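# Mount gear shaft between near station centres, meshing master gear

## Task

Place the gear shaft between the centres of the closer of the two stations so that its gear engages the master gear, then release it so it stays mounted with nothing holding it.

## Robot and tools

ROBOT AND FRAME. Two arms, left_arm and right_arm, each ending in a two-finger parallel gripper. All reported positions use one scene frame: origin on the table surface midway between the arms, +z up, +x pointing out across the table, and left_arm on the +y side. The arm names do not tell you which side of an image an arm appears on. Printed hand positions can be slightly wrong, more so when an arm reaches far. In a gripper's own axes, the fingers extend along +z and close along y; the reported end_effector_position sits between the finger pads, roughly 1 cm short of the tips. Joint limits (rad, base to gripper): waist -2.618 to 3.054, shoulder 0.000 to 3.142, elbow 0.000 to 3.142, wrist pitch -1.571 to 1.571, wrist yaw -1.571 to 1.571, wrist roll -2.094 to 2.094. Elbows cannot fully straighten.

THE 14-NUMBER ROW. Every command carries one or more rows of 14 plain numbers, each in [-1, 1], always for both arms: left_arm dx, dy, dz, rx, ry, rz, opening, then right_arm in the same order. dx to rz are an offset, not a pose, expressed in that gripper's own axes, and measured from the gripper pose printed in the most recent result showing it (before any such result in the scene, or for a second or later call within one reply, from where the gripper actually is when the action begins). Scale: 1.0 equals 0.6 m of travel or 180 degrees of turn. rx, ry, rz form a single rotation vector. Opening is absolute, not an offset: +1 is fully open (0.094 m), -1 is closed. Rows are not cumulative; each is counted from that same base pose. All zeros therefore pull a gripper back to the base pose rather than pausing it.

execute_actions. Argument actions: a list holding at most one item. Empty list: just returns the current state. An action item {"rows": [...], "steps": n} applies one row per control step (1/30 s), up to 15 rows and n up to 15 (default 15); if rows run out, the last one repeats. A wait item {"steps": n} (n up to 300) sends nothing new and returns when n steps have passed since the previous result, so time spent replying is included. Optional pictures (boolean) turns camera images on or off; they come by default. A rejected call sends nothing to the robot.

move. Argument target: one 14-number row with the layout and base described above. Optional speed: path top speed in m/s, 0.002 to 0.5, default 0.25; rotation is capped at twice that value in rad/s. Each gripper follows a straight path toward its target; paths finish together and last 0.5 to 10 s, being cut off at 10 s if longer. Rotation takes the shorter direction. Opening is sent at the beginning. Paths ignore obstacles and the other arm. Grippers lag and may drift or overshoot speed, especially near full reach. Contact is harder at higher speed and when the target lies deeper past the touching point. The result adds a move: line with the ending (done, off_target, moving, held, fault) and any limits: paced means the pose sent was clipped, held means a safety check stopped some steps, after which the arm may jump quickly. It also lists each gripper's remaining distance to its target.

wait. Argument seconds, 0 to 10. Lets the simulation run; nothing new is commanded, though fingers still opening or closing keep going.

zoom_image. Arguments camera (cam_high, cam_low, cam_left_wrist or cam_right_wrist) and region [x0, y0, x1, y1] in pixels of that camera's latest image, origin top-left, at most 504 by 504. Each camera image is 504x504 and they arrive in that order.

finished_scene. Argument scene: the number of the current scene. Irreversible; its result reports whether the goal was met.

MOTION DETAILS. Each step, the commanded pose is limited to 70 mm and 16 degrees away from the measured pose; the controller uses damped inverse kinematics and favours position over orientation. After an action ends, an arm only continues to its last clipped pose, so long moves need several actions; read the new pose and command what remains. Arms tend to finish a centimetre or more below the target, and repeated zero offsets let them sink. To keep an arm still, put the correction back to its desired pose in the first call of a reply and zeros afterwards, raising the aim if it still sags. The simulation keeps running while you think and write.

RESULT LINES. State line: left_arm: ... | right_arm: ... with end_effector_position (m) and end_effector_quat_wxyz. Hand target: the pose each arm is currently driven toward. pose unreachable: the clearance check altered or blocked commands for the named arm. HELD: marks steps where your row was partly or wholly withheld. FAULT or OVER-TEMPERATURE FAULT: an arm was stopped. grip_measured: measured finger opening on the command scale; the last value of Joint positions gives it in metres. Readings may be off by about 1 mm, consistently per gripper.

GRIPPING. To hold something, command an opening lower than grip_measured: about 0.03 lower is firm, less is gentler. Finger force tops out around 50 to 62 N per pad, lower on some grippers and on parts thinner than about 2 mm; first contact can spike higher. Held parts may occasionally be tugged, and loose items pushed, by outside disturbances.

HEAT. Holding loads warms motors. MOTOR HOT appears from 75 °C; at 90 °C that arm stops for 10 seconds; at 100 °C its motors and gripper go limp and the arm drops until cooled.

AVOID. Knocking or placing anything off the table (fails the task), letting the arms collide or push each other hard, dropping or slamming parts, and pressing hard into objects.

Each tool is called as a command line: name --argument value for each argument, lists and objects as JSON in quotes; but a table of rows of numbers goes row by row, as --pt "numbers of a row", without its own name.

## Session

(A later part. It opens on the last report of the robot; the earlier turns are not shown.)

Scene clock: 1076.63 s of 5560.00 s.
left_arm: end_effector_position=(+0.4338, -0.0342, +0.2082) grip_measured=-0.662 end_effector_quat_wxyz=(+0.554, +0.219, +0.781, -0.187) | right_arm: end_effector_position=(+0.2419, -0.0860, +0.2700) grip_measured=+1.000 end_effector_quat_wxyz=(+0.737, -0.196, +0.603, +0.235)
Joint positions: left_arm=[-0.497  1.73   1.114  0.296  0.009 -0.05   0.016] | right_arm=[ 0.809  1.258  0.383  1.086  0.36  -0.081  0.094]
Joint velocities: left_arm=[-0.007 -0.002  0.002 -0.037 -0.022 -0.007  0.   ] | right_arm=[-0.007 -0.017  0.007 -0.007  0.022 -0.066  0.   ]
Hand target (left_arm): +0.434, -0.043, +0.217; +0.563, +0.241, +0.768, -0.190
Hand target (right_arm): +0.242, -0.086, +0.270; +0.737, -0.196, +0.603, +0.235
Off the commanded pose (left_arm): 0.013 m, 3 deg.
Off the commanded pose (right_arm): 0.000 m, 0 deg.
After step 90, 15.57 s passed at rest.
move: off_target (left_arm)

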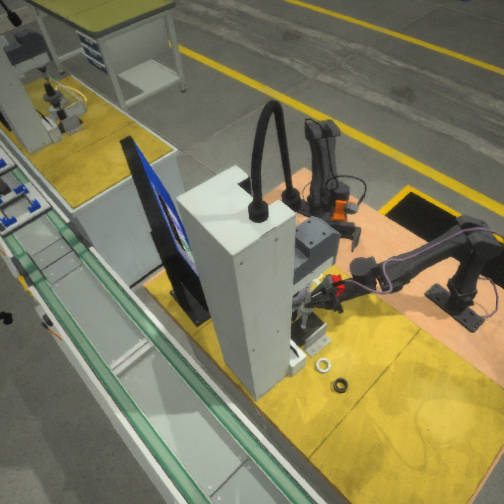

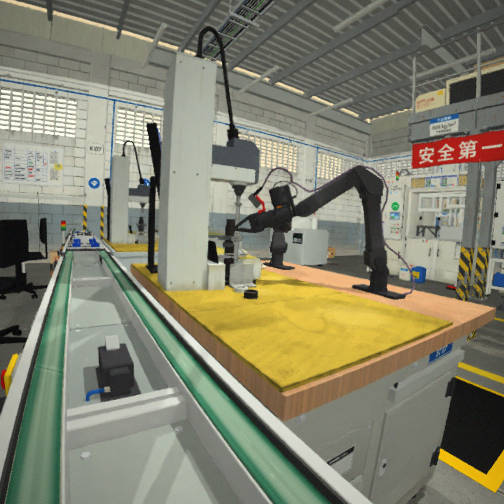

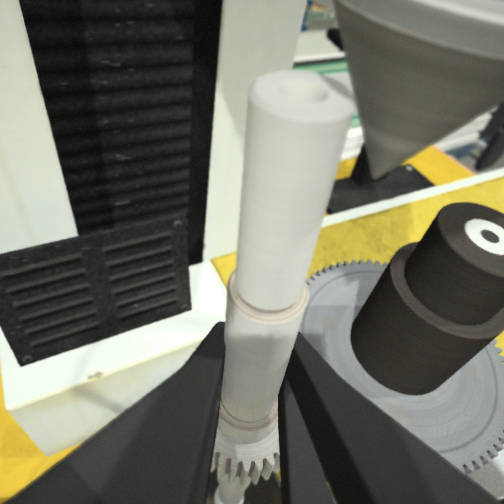

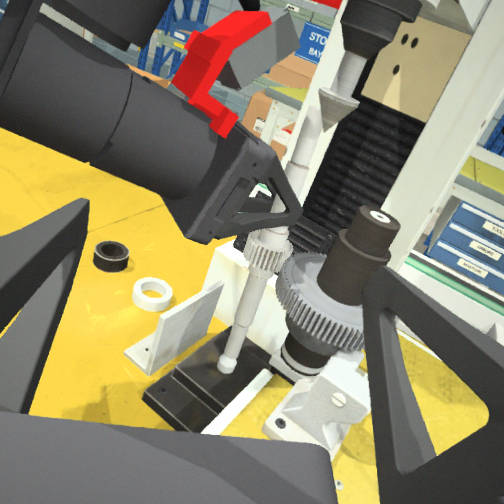

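move --target '[-0.0108,0.0105,-0.0113,0.0037,-0.013,-0.010,-0.70,-0.0057,-0.2125,0.183,-0.1884,0,0.0381,-0.15]' --speed 0.1

Scene clock: 1145.87 s of 5560.00 s.
left_arm: end_effector_position=(+0.4338, -0.0316, +0.2080) grip_measured=-0.662 end_effector_quat_wxyz=(+0.558, +0.211, +0.777, -0.201) | right_arm: end_effector_position=(+0.3978, -0.1248, +0.2845) grip_measured=-0.149 end_effector_quat_wxyz=(+0.627, -0.371, +0.525, +0.440)
Joint positions: left_arm=[-0.485  1.727  1.089  0.336  0.031 -0.071  0.016] | right_arm=[ 0.025  1.825  0.982  1.168 -0.996  0.272  0.04 ]
Joint velocities: left_arm=[-0.007 -0.017 -0.007  0.051  0.007  0.007  0.   ] | right_arm=[ 0.007 -0.007 -0.017  0.066 -0.022  0.007 -0.   ]
Hand target (left_arm): +0.434, -0.026, +0.216; +0.566, +0.206, +0.772, -0.205
Hand target (right_arm): +0.402, -0.126, +0.293; +0.634, -0.372, +0.517, +0.439
Off the commanded pose (left_arm): 0.010 m, 1 deg.
Off the commanded pose (right_arm): 0.013 m, 1 deg.
After step 90, 62.70 s passed at rest.
move: off_target (right_arm)

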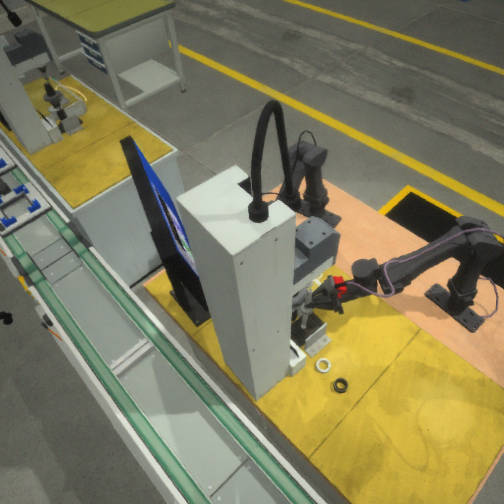

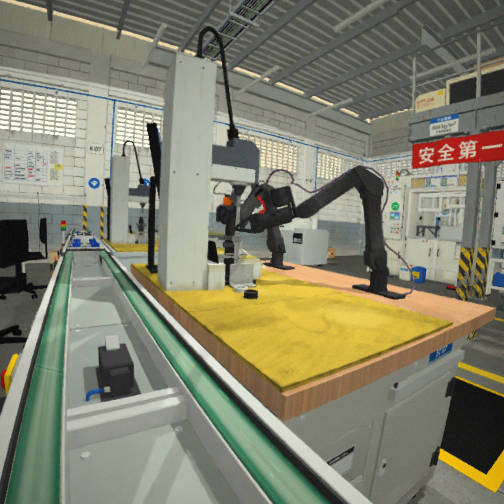

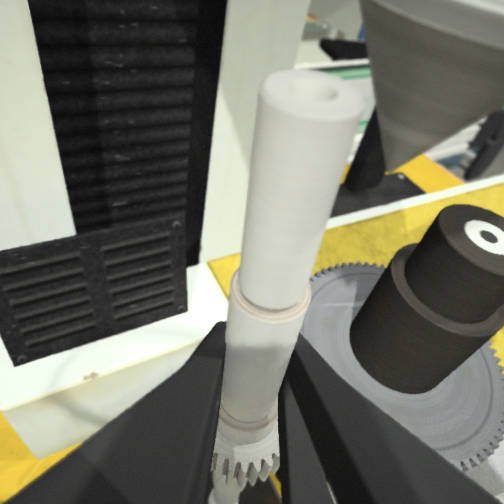

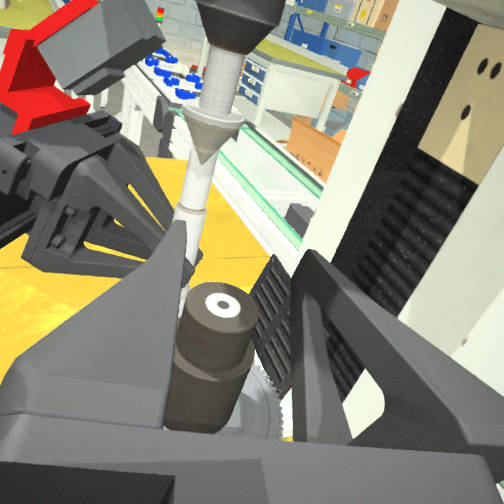

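move --target '[-0.0126,0,-0.004,0,-0.006,0,-0.70,-0.015,0.052,0.058,0,0,0,-0.15]' --speed 0.05

Scene clock: 1172.40 s of 5560.00 s.
left_arm: end_effector_position=(+0.4338, -0.0316, +0.2080) grip_measured=-0.662 end_effector_quat_wxyz=(+0.558, +0.211, +0.777, -0.201) | right_arm: end_effector_position=(+0.3815, -0.0845, +0.2926) grip_measured=-0.149 end_effector_quat_wxyz=(+0.624, -0.371, +0.526, +0.444)
Joint positions: left_arm=[-0.485  1.727  1.089  0.336  0.031 -0.071  0.016] | right_arm=[ 0.143  1.783  0.982  1.079 -0.89   0.222  0.04 ]
Joint velocities: left_arm=[-0.012  0.002 -0.017 -0.037 -0.037 -0.007 -0.   ] | right_arm=[ 0.012  0.022  0.012 -0.007  0.066 -0.066  0.   ]
Hand target (left_arm): +0.434, -0.031, +0.216; +0.565, +0.209, +0.772, -0.203
Hand target (right_arm): +0.380, -0.084, +0.300; +0.628, -0.370, +0.524, +0.441
Off the commanded pose (left_arm): 0.008 m, 1 deg.
Off the commanded pose (right_arm): 0.007 m, 1 deg.
After step 90, 22.30 s passed at rest.
move: done

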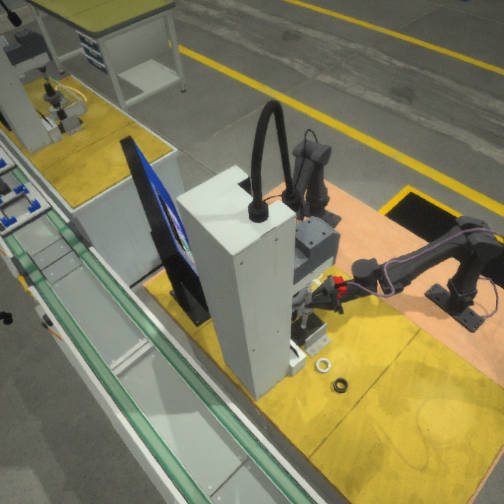

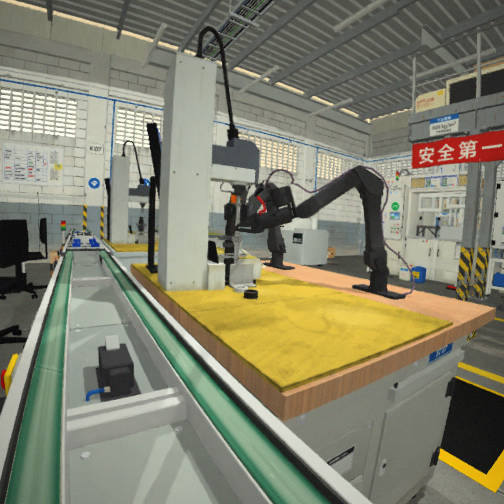

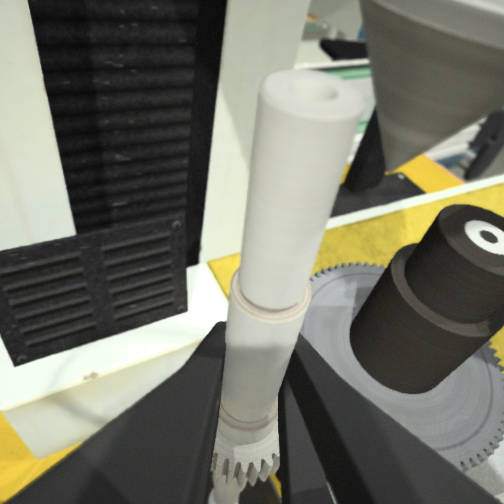

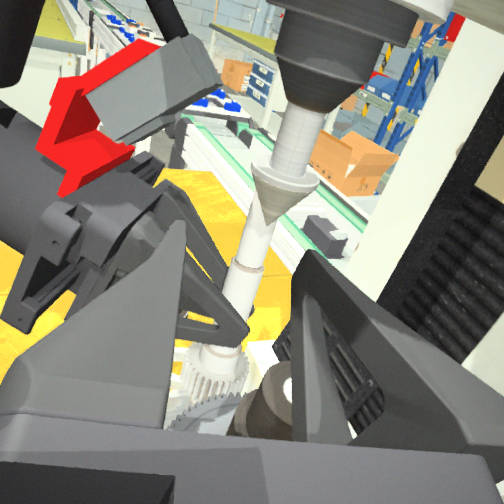

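move --target '[-0.0126,0,-0.004,0,-0.006,0,-0.70,0.011,-0.0533,0.034,0,-0.004,0,-0.15]' --speed 0.05

Scene clock: 1190.13 s of 5560.00 s.
left_arm: end_effector_position=(+0.4338, -0.0316, +0.2080) grip_measured=-0.662 end_effector_quat_wxyz=(+0.558, +0.211, +0.777, -0.201) | right_arm: end_effector_position=(+0.4141, -0.0736, +0.2809) grip_measured=-0.149 end_effector_quat_wxyz=(+0.622, -0.369, +0.528, +0.446)
Joint positions: left_arm=[-0.485  1.727  1.089  0.336  0.031 -0.071  0.016] | right_arm=[ 0.143  1.92   1.114  1.081 -0.889  0.227  0.04 ]
Joint velocities: left_arm=[-0.002 -0.002 -0.012  0.022  0.037 -0.007  0.   ] | right_arm=[0.002 0.002 0.007 0.007 0.007 0.007 0.   ]
Hand target (left_arm): +0.434, -0.031, +0.216; +0.565, +0.209, +0.772, -0.203
Hand target (right_arm): +0.418, -0.075, +0.289; +0.627, -0.368, +0.522, +0.446
Off the commanded pose (left_arm): 0.008 m, 1 deg.
Off the commanded pose (right_arm): 0.010 m, 1 deg.
After step 90, 13.63 s passed at rest.
move: done

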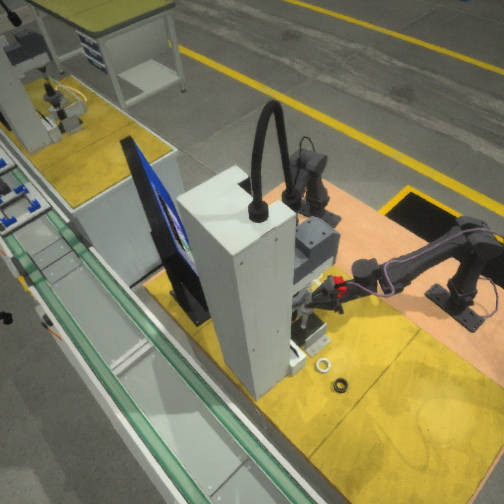

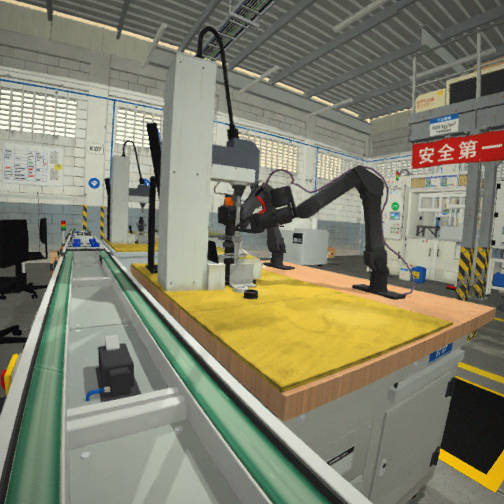

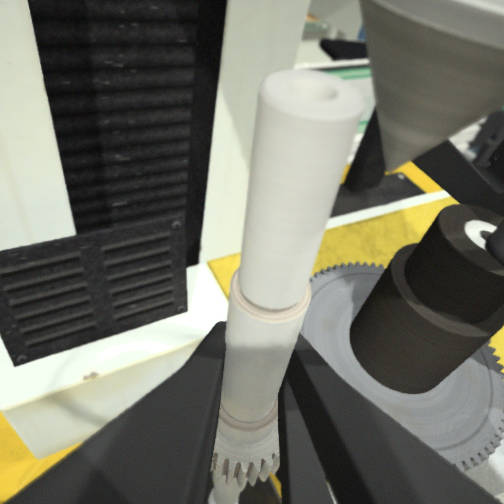

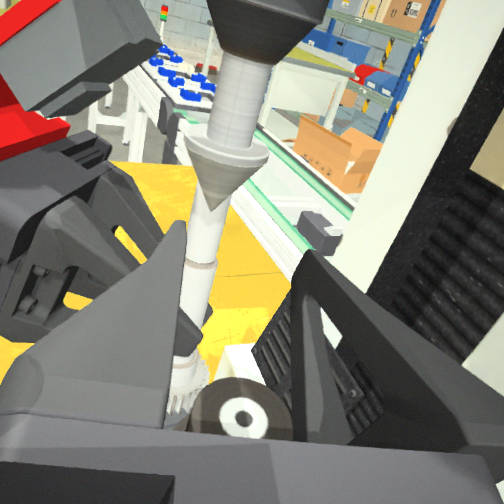

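move --target '[-0.0126,0,-0.004,0,-0.006,0,-0.70,-0.0133,0,0.033,0,-0.004,0,-0.15]' --speed 0.03

Scene clock: 1210.83 s of 5560.00 s.
left_arm: end_effector_position=(+0.4338, -0.0316, +0.2080) grip_measured=-0.662 end_effector_quat_wxyz=(+0.558, +0.211, +0.777, -0.201) | right_arm: end_effector_position=(+0.4173, -0.0618, +0.2906) grip_measured=-0.149 end_effector_quat_wxyz=(+0.628, -0.367, +0.521, +0.446)
Joint positions: left_arm=[-0.485  1.727  1.089  0.336  0.031 -0.071  0.016] | right_arm=[ 0.17   1.933  1.159  1.065 -0.858  0.228  0.04 ]
Joint velocities: left_arm=[-0.002 -0.002 -0.002  0.037 -0.022  0.007  0.001] | right_arm=[ 0.012 -0.002  0.022  0.037 -0.007  0.022  0.   ]
Hand target (left_arm): +0.434, -0.031, +0.216; +0.565, +0.209, +0.772, -0.203
Hand target (right_arm): +0.420, -0.057, +0.292; +0.625, -0.366, +0.524, +0.448
Off the commanded pose (left_arm): 0.008 m, 1 deg.
Off the commanded pose (right_arm): 0.006 m, 0 deg.
After step 90, 16.73 s passed at rest.
move: done

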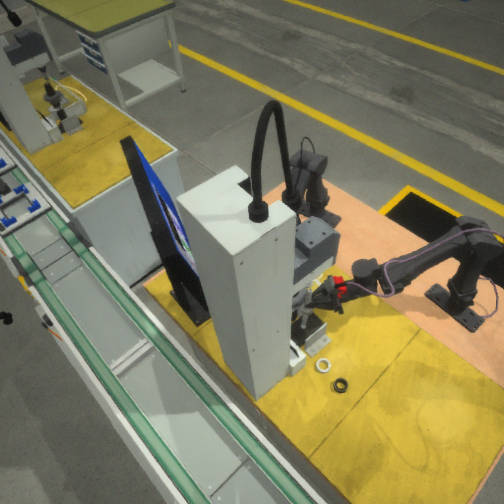

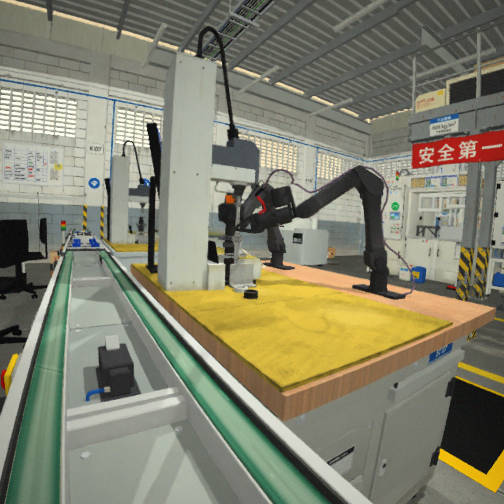

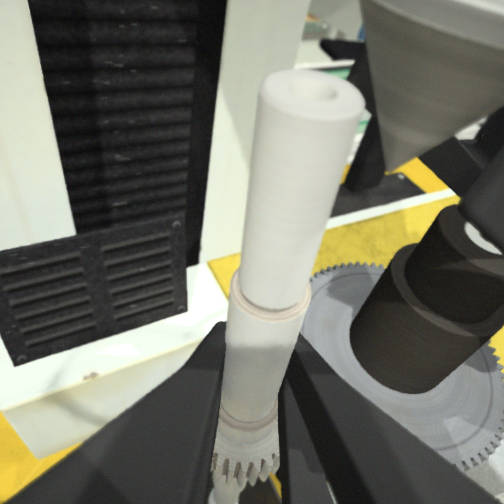

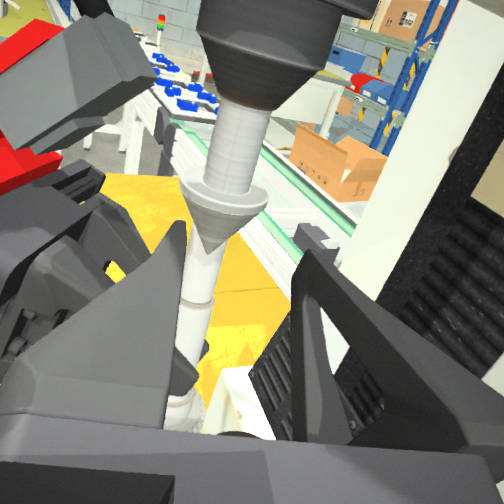

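move --target '[-0.0126,0,-0.004,0,-0.006,0,-0.70,0.002,0.0183,0.040,0,0,0,-0.15]' --speed 0.03

Scene clock: 1226.33 s of 5560.00 s.
left_arm: end_effector_position=(+0.4338, -0.0316, +0.2080) grip_measured=-0.662 end_effector_quat_wxyz=(+0.558, +0.211, +0.777, -0.201) | right_arm: end_effector_position=(+0.4207, -0.0605, +0.2902) grip_measured=-0.149 end_effector_quat_wxyz=(+0.636, -0.361, +0.524, +0.436)
Joint positions: left_arm=[-0.485  1.727  1.089  0.336  0.031 -0.071  0.016] | right_arm=[ 0.178  1.934  1.159  1.059 -0.826  0.209  0.04 ]
Joint velocities: left_arm=[-0.022  0.007 -0.022  0.007 -0.051 -0.051 -0.001] | right_arm=[ 0.012  0.002  0.002 -0.022  0.007 -0.022 -0.   ]
Hand target (left_arm): +0.434, -0.031, +0.216; +0.565, +0.209, +0.772, -0.203
Hand target (right_arm): +0.413, -0.037, +0.294; +0.628, -0.366, +0.521, +0.447
Off the commanded pose (left_arm): 0.008 m, 1 deg.
Off the commanded pose (right_arm): 0.026 m, 2 deg.
After step 90, 11.40 s passed at rest.
move: off_target (right_arm)

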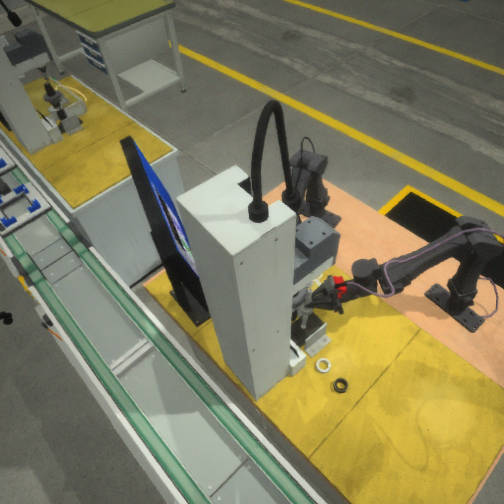

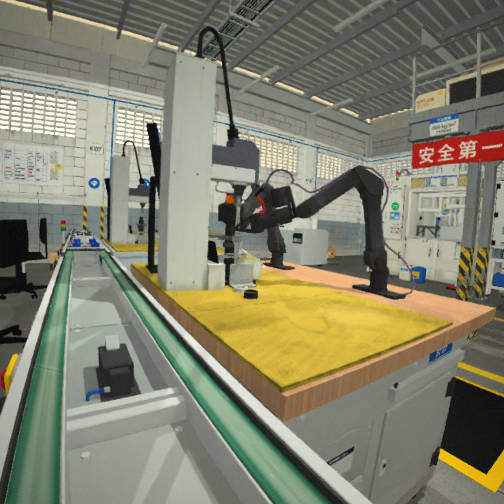

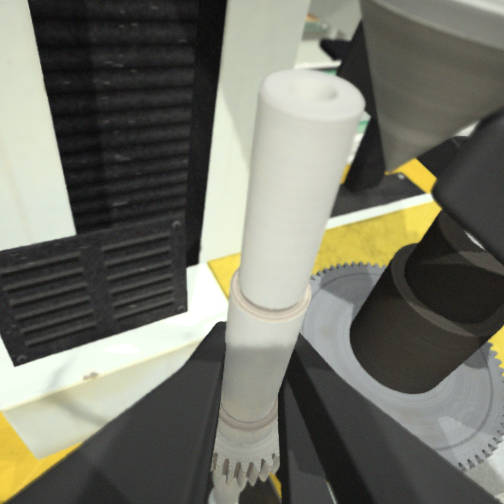

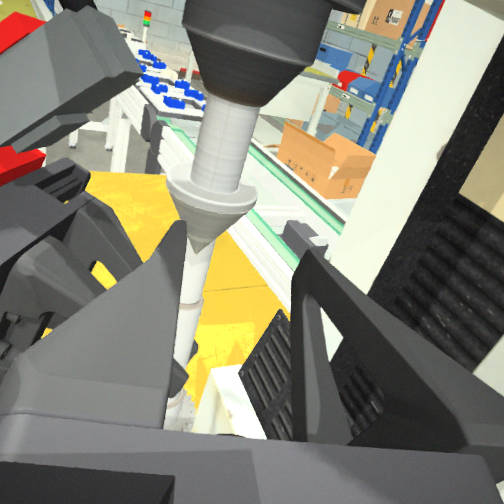

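move --target '[-0.0126,0,-0.004,0,-0.006,0,-0.70,-0.003,0.01,-0.03,0,0,0,-0.15]' --speed 0.03

zoom_image --camera "cam_low" --region '[190, 130, 310, 270]'

zoom_image --camera "cam_high" --region '[230, 130, 390, 310]'

Scene clock: 1231.30 s of 5560.00 s.
left_arm: end_effector_position=(+0.4338, -0.0316, +0.2080) grip_measured=-0.662 end_effector_quat_wxyz=(+0.558, +0.211, +0.777, -0.201) | right_arm: end_effector_position=(+0.4139, -0.0721, +0.2840) grip_measured=-0.149 end_effector_quat_wxyz=(+0.635, -0.361, +0.528, +0.434)
Joint positions: left_arm=[-0.485  1.727  1.089  0.336  0.031 -0.071  0.016] | right_arm=[ 0.157  1.905  1.097  1.085 -0.841  0.208  0.04 ]
Joint velocities: left_arm=[-0.002 -0.017 -0.022 -0.007  0.022 -0.051  0.001] | right_arm=[ 0.007  0.012 -0.012 -0.051 -0.022  0.022 -0.   ]
Hand target (left_arm): +0.434, -0.031, +0.216; +0.565, +0.209, +0.772, -0.203
Hand target (right_arm): +0.409, -0.075, +0.289; +0.636, -0.361, +0.525, +0.436
Off the commanded pose (left_arm): 0.008 m, 1 deg.
Off the commanded pose (right_arm): 0.008 m, 1 deg.
After step 90, 0.93 s passed at rest.
move: done

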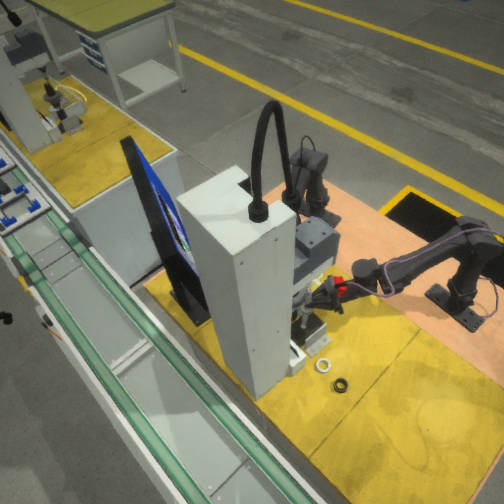

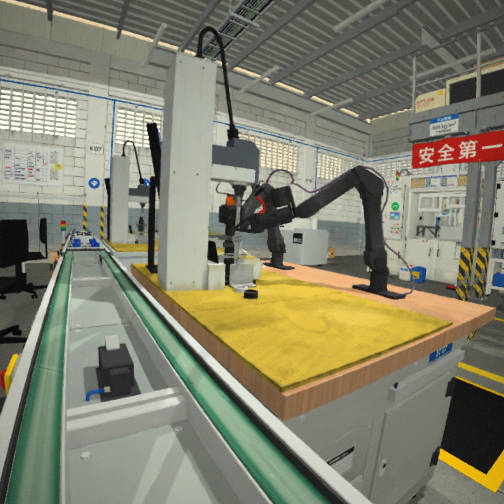

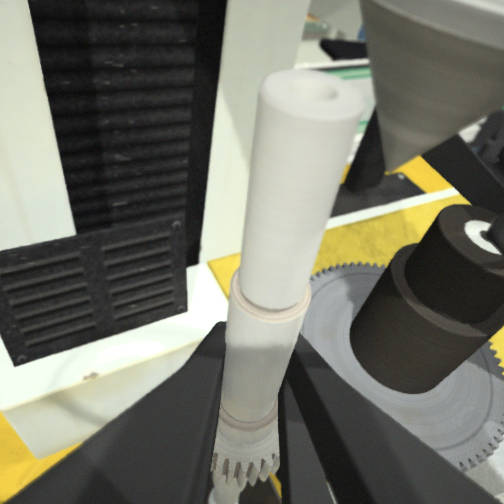

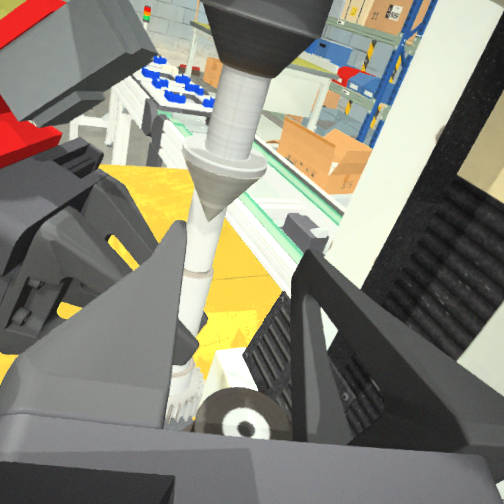

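Region (190, 130, 310, 270) of cam_low's 504x504 image, scaled by 3.600, with more detail than that image has; it fills the left 432 columns of this view, and the rest is white.

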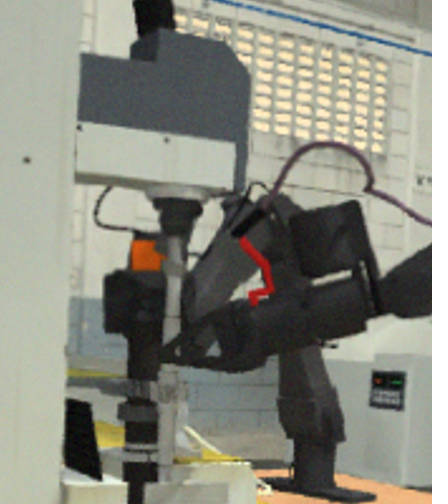

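Region (230, 130, 390, 310) of cam_high's 504x504 image, scaled by 2.800, with more detail than that image has.

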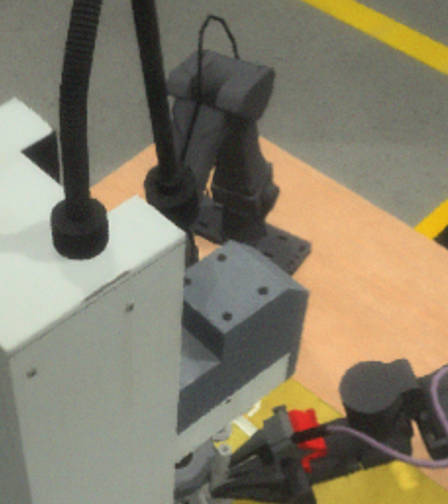

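move --target '[-0.0126,0,-0.004,0,-0.006,0,-0.70,-0.0526,0.0183,0.009,0,0,0,-0.02]' --speed 0.04

Scene clock: 1272.23 s of 5560.00 s.
left_arm: end_effector_position=(+0.4338, -0.0316, +0.2080) grip_measured=-0.662 end_effector_quat_wxyz=(+0.558, +0.211, +0.777, -0.201) | right_arm: end_effector_position=(+0.4051, -0.0711, +0.3009) grip_measured=-0.021 end_effector_quat_wxyz=(+0.628, -0.359, +0.535, +0.437)
Joint positions: left_arm=[-0.485  1.727  1.089  0.336  0.031 -0.071  0.016] | right_arm=[ 0.166  1.836  1.097  0.995 -0.834  0.208  0.046]
Joint velocities: left_arm=[-0.002  0.007  0.017 -0.022  0.007 -0.081  0.   ] | right_arm=[ 0.002  0.002 -0.022 -0.037  0.066 -0.037 -0.001]
Hand target (left_arm): +0.434, -0.031, +0.216; +0.565, +0.209, +0.772, -0.203
Hand target (right_arm): +0.404, -0.069, +0.316; +0.635, -0.361, +0.527, +0.434
Off the commanded pose (left_arm): 0.008 m, 1 deg.
Off the commanded pose (right_arm): 0.015 m, 1 deg.
After step 90, 36.87 s passed at rest.
move: off_target (right_arm)

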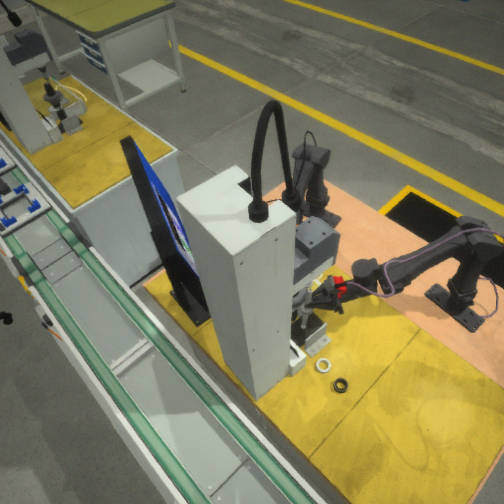

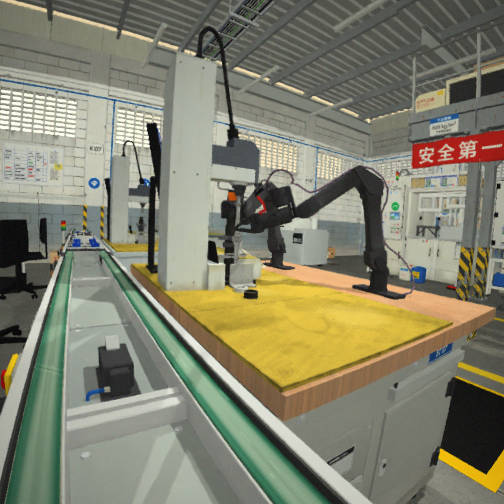

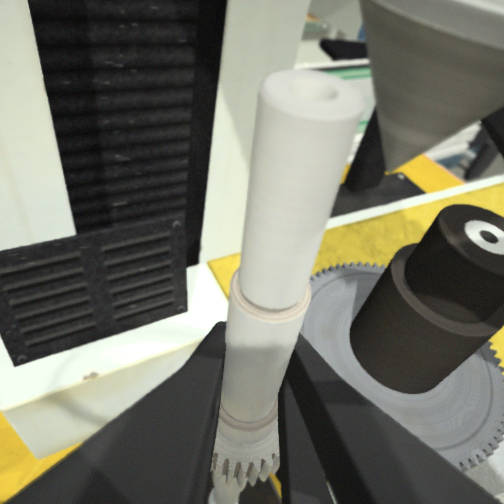

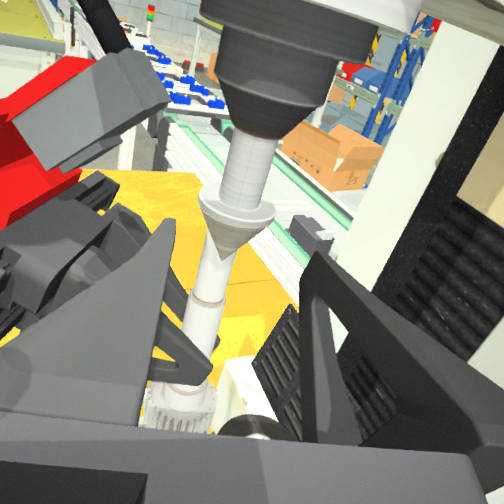

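move --target '[-0.0126,0,-0.004,0,-0.006,0,-0.70,-0.0336,0.002,0.0426,0,-0.004,0,-0.02]' --speed 0.03

Scene clock: 1287.07 s of 5560.00 s.
left_arm: end_effector_position=(+0.4338, -0.0316, +0.2080) grip_measured=-0.662 end_effector_quat_wxyz=(+0.558, +0.211, +0.777, -0.201) | right_arm: end_effector_position=(+0.4080, -0.0552, +0.3252) grip_measured=-0.021 end_effector_quat_wxyz=(+0.634, -0.358, +0.526, +0.439)
Joint positions: left_arm=[-0.485  1.727  1.089  0.336  0.031 -0.071  0.016] | right_arm=[ 0.202  1.837  1.184  0.928 -0.8    0.208  0.046]
Joint velocities: left_arm=[-0.022  0.007 -0.002 -0.007 -0.037  0.007  0.001] | right_arm=[-0.012  0.037 -0.037  0.007  0.037  0.037 -0.   ]
Hand target (left_arm): +0.434, -0.031, +0.216; +0.565, +0.209, +0.772, -0.203
Hand target (right_arm): +0.413, -0.051, +0.325; +0.632, -0.356, +0.531, +0.439
Off the commanded pose (left_arm): 0.008 m, 1 deg.
Off the commanded pose (right_arm): 0.006 m, 1 deg.
After step 90, 10.47 s passed at rest.
move: done

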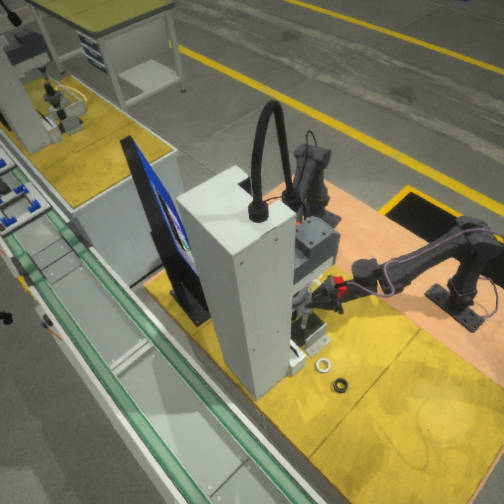

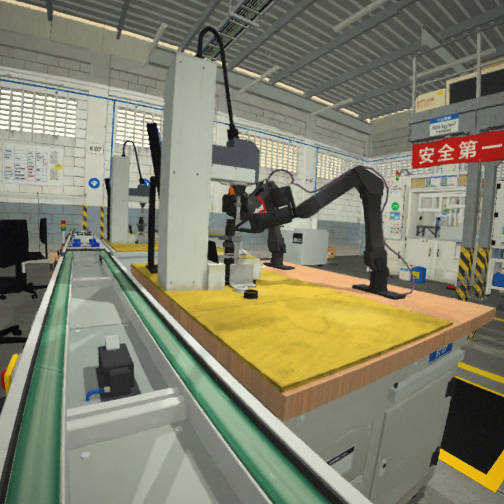

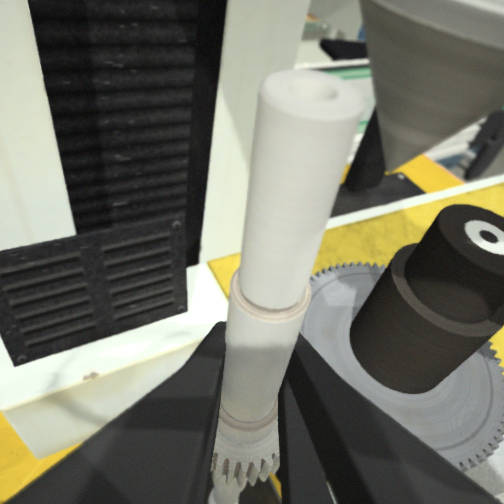

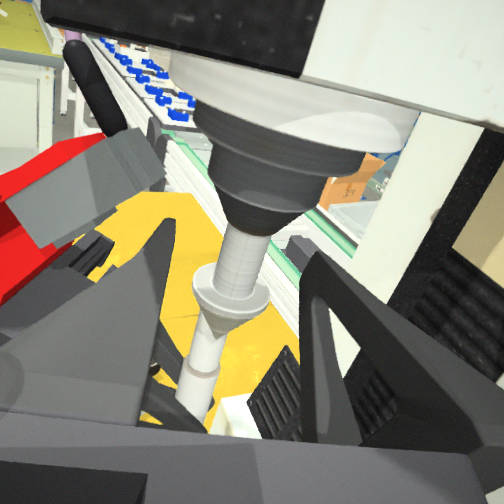

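move --target '[-0.0126,0,-0.004,0,-0.006,0,-0.70,0.0185,0,0.0307,0,0,0,-0.02]' --speed 0.02

Scene clock: 1293.40 s of 5560.00 s.
left_arm: end_effector_position=(+0.4338, -0.0316, +0.2080) grip_measured=-0.662 end_effector_quat_wxyz=(+0.558, +0.211, +0.777, -0.201) | right_arm: end_effector_position=(+0.4130, -0.0402, +0.3085) grip_measured=-0.021 end_effector_quat_wxyz=(+0.624, -0.355, +0.537, +0.442)
Joint positions: left_arm=[-0.485  1.727  1.089  0.336  0.031 -0.071  0.016] | right_arm=[ 0.232  1.886  1.202  0.923 -0.773  0.201  0.046]
Joint velocities: left_arm=[ 0.002 -0.007  0.007 -0.022 -0.051 -0.037  0.001] | right_arm=[-0.007 -0.007  0.002  0.037  0.007 -0.022  0.   ]
Hand target (left_arm): +0.434, -0.031, +0.216; +0.565, +0.209, +0.772, -0.203
Hand target (right_arm): +0.415, -0.037, +0.318; +0.634, -0.358, +0.526, +0.439
Off the commanded pose (left_arm): 0.008 m, 1 deg.
Off the commanded pose (right_arm): 0.010 m, 2 deg.
After step 90, 2.10 s passed at rest.
move: done

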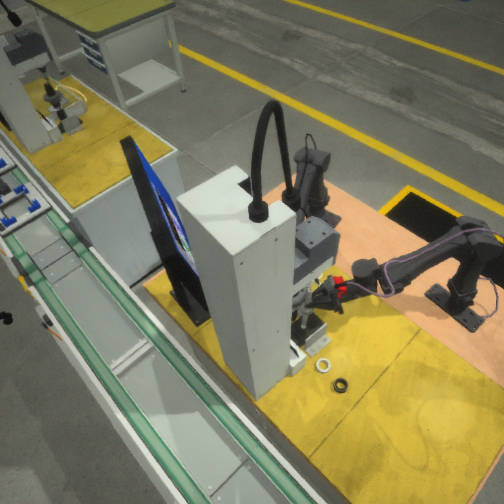

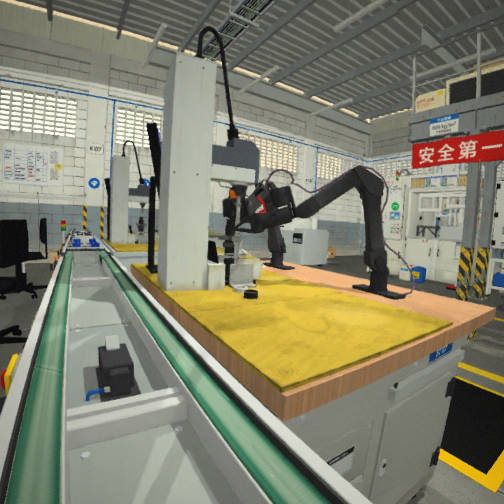

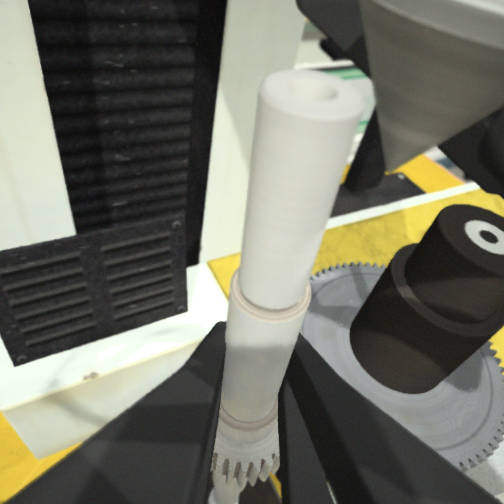

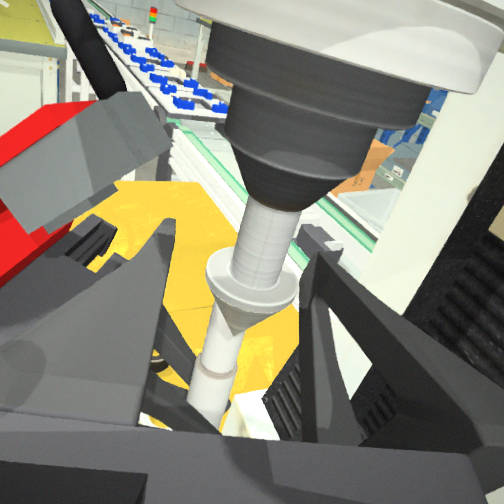

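move --target '[-0.0126,0,-0.004,0,-0.006,0,-0.70,-0.012,-0.010,0.004,0,-0.006,0,-0.30]' --speed 0.02

Scene clock: 1301.10 s of 5560.00 s.
left_arm: end_effector_position=(+0.4338, -0.0316, +0.2080) grip_measured=-0.662 end_effector_quat_wxyz=(+0.558, +0.211, +0.777, -0.201) | right_arm: end_effector_position=(+0.4145, -0.0395, +0.3042) grip_measured=-0.299 end_effector_quat_wxyz=(+0.620, -0.352, +0.542, +0.446)
Joint positions: left_arm=[-0.485  1.727  1.089  0.336  0.031 -0.071  0.016] | right_arm=[ 0.232  1.895  1.202  0.925 -0.773  0.211  0.033]
Joint velocities: left_arm=[ 0.007 -0.007 -0.007 -0.022 -0.007 -0.007 -0.   ] | right_arm=[ 0.012 -0.007  0.007 -0.007 -0.066  0.037 -0.001]
Hand target (left_arm): +0.434, -0.031, +0.216; +0.565, +0.209, +0.772, -0.203
Hand target (right_arm): +0.419, -0.042, +0.316; +0.629, -0.351, +0.532, +0.445
Off the commanded pose (left_arm): 0.008 m, 1 deg.
Off the commanded pose (right_arm): 0.013 m, 2 deg.
After step 90, 3.83 s passed at rest.
move: off_target (right_arm)

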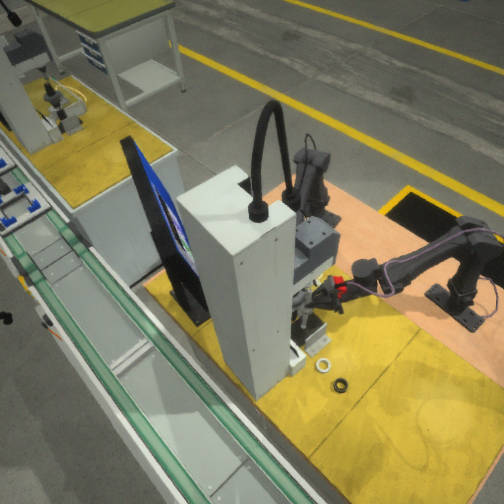

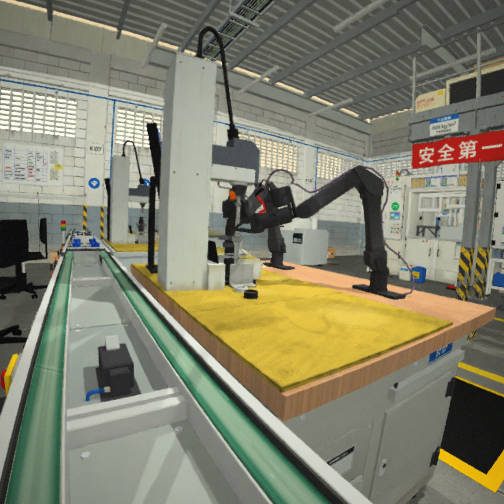

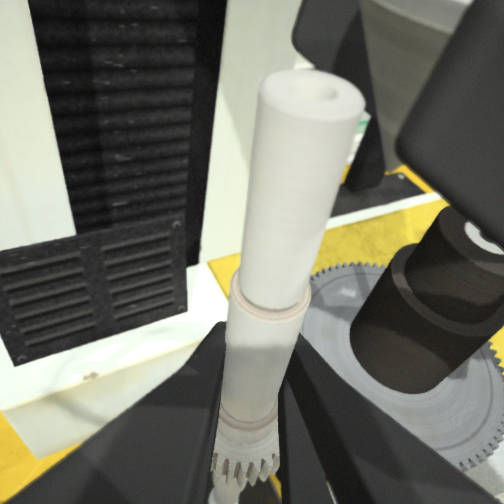

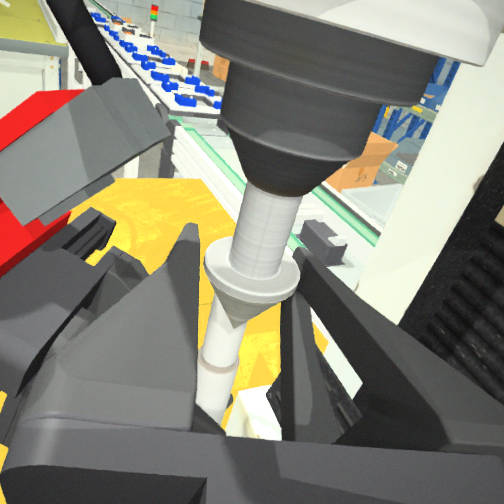

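execute_actions --actions '[{"rows": [[-0.0126,0,-0.004,0,-0.006,0,-0.70,-0.022,-0.008,0.002,0,-0.008,0,-0.30],[-0.0126,0,-0.004,0,-0.006,0,-0.70,-0.024,-0.009,0.002,0,-0.008,0,-0.30],[-0.0126,0,-0.004,0,-0.006,0,-0.70,-0.026,-0.010,0.003,0,-0.008,0,-0.30],[-0.0126,0,-0.004,0,-0.006,0,-0.70,-0.028,-0.011,0.003,0,-0.008,0,-0.30],[-0.0126,0,-0.004,0,-0.006,0,-0.70,-0.030,-0.012,0.004,0,-0.008,0,-0.30]], "steps": 15}]'

Scene clock: 1310.10 s of 5560.00 s.
left_arm: end_effector_position=(+0.4338, -0.0316, +0.2080) grip_measured=-0.662 end_effector_quat_wxyz=(+0.558, +0.211, +0.777, -0.201) | right_arm: end_effector_position=(+0.4175, -0.0415, +0.3155) grip_measured=-0.299 end_effector_quat_wxyz=(+0.625, -0.350, +0.535, +0.448)
Joint positions: left_arm=[-0.485  1.727  1.089  0.336  0.031 -0.071  0.016] | right_arm=[ 0.225  1.895  1.23   0.925 -0.777  0.228  0.033]
Joint velocities: left_arm=[-0.007 -0.002 -0.012 -0.051 -0.066  0.037  0.   ] | right_arm=[ 0.002 -0.002 -0.007  0.007  0.022  0.022  0.   ]
Hand target (left_arm): +0.434, -0.031, +0.216; +0.565, +0.209, +0.772, -0.203
Hand target (right_arm): +0.422, -0.043, +0.322; +0.627, -0.347, +0.534, +0.450
Off the commanded pose (left_arm): 0.008 m, 1 deg.
Off the commanded pose (right_arm): 0.008 m, 0 deg.
Steps of this call (steps 1 to 90: nothing new was sent; then 5.50 s passed at rest; steps 91 to 105: all 15 steps of this action). Readings (end_effector_position):
91: left_arm (+0.4338, -0.0316, +0.2080) | right_arm (+0.4145, -0.0395, +0.3042)
92: left_arm (+0.4338, -0.0316, +0.2080) | right_arm (+0.4146, -0.0396, +0.3042)
94: left_arm (+0.4338, -0.0316, +0.2080) | right_arm (+0.4151, -0.0401, +0.3059)
98: left_arm (+0.4338, -0.0316, +0.2080) | right_arm (+0.4173, -0.0413, +0.3141)
105: the state above

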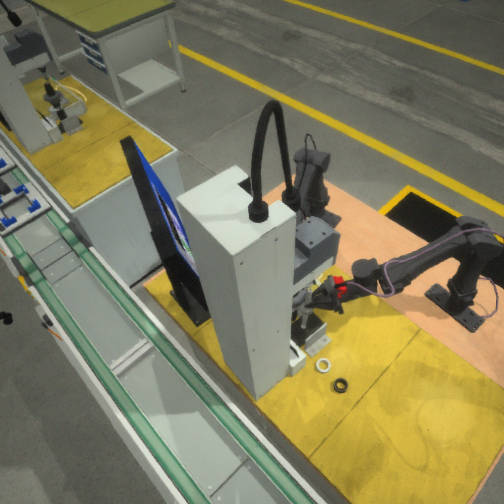

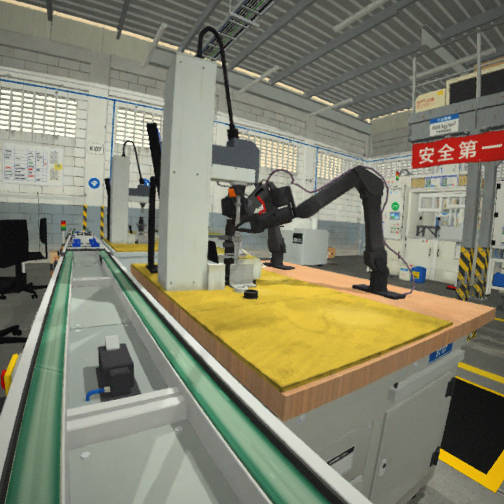

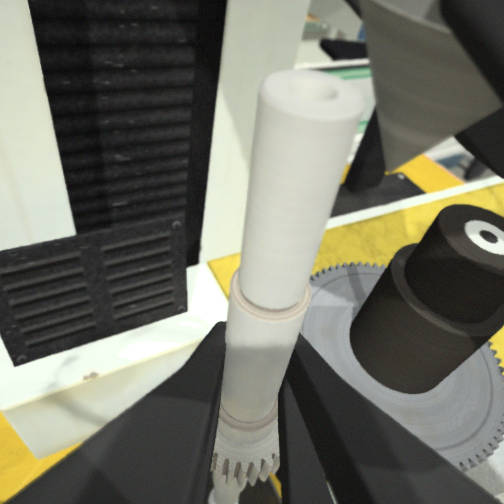

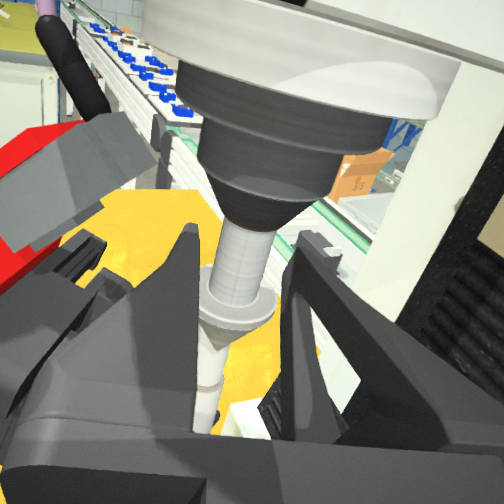

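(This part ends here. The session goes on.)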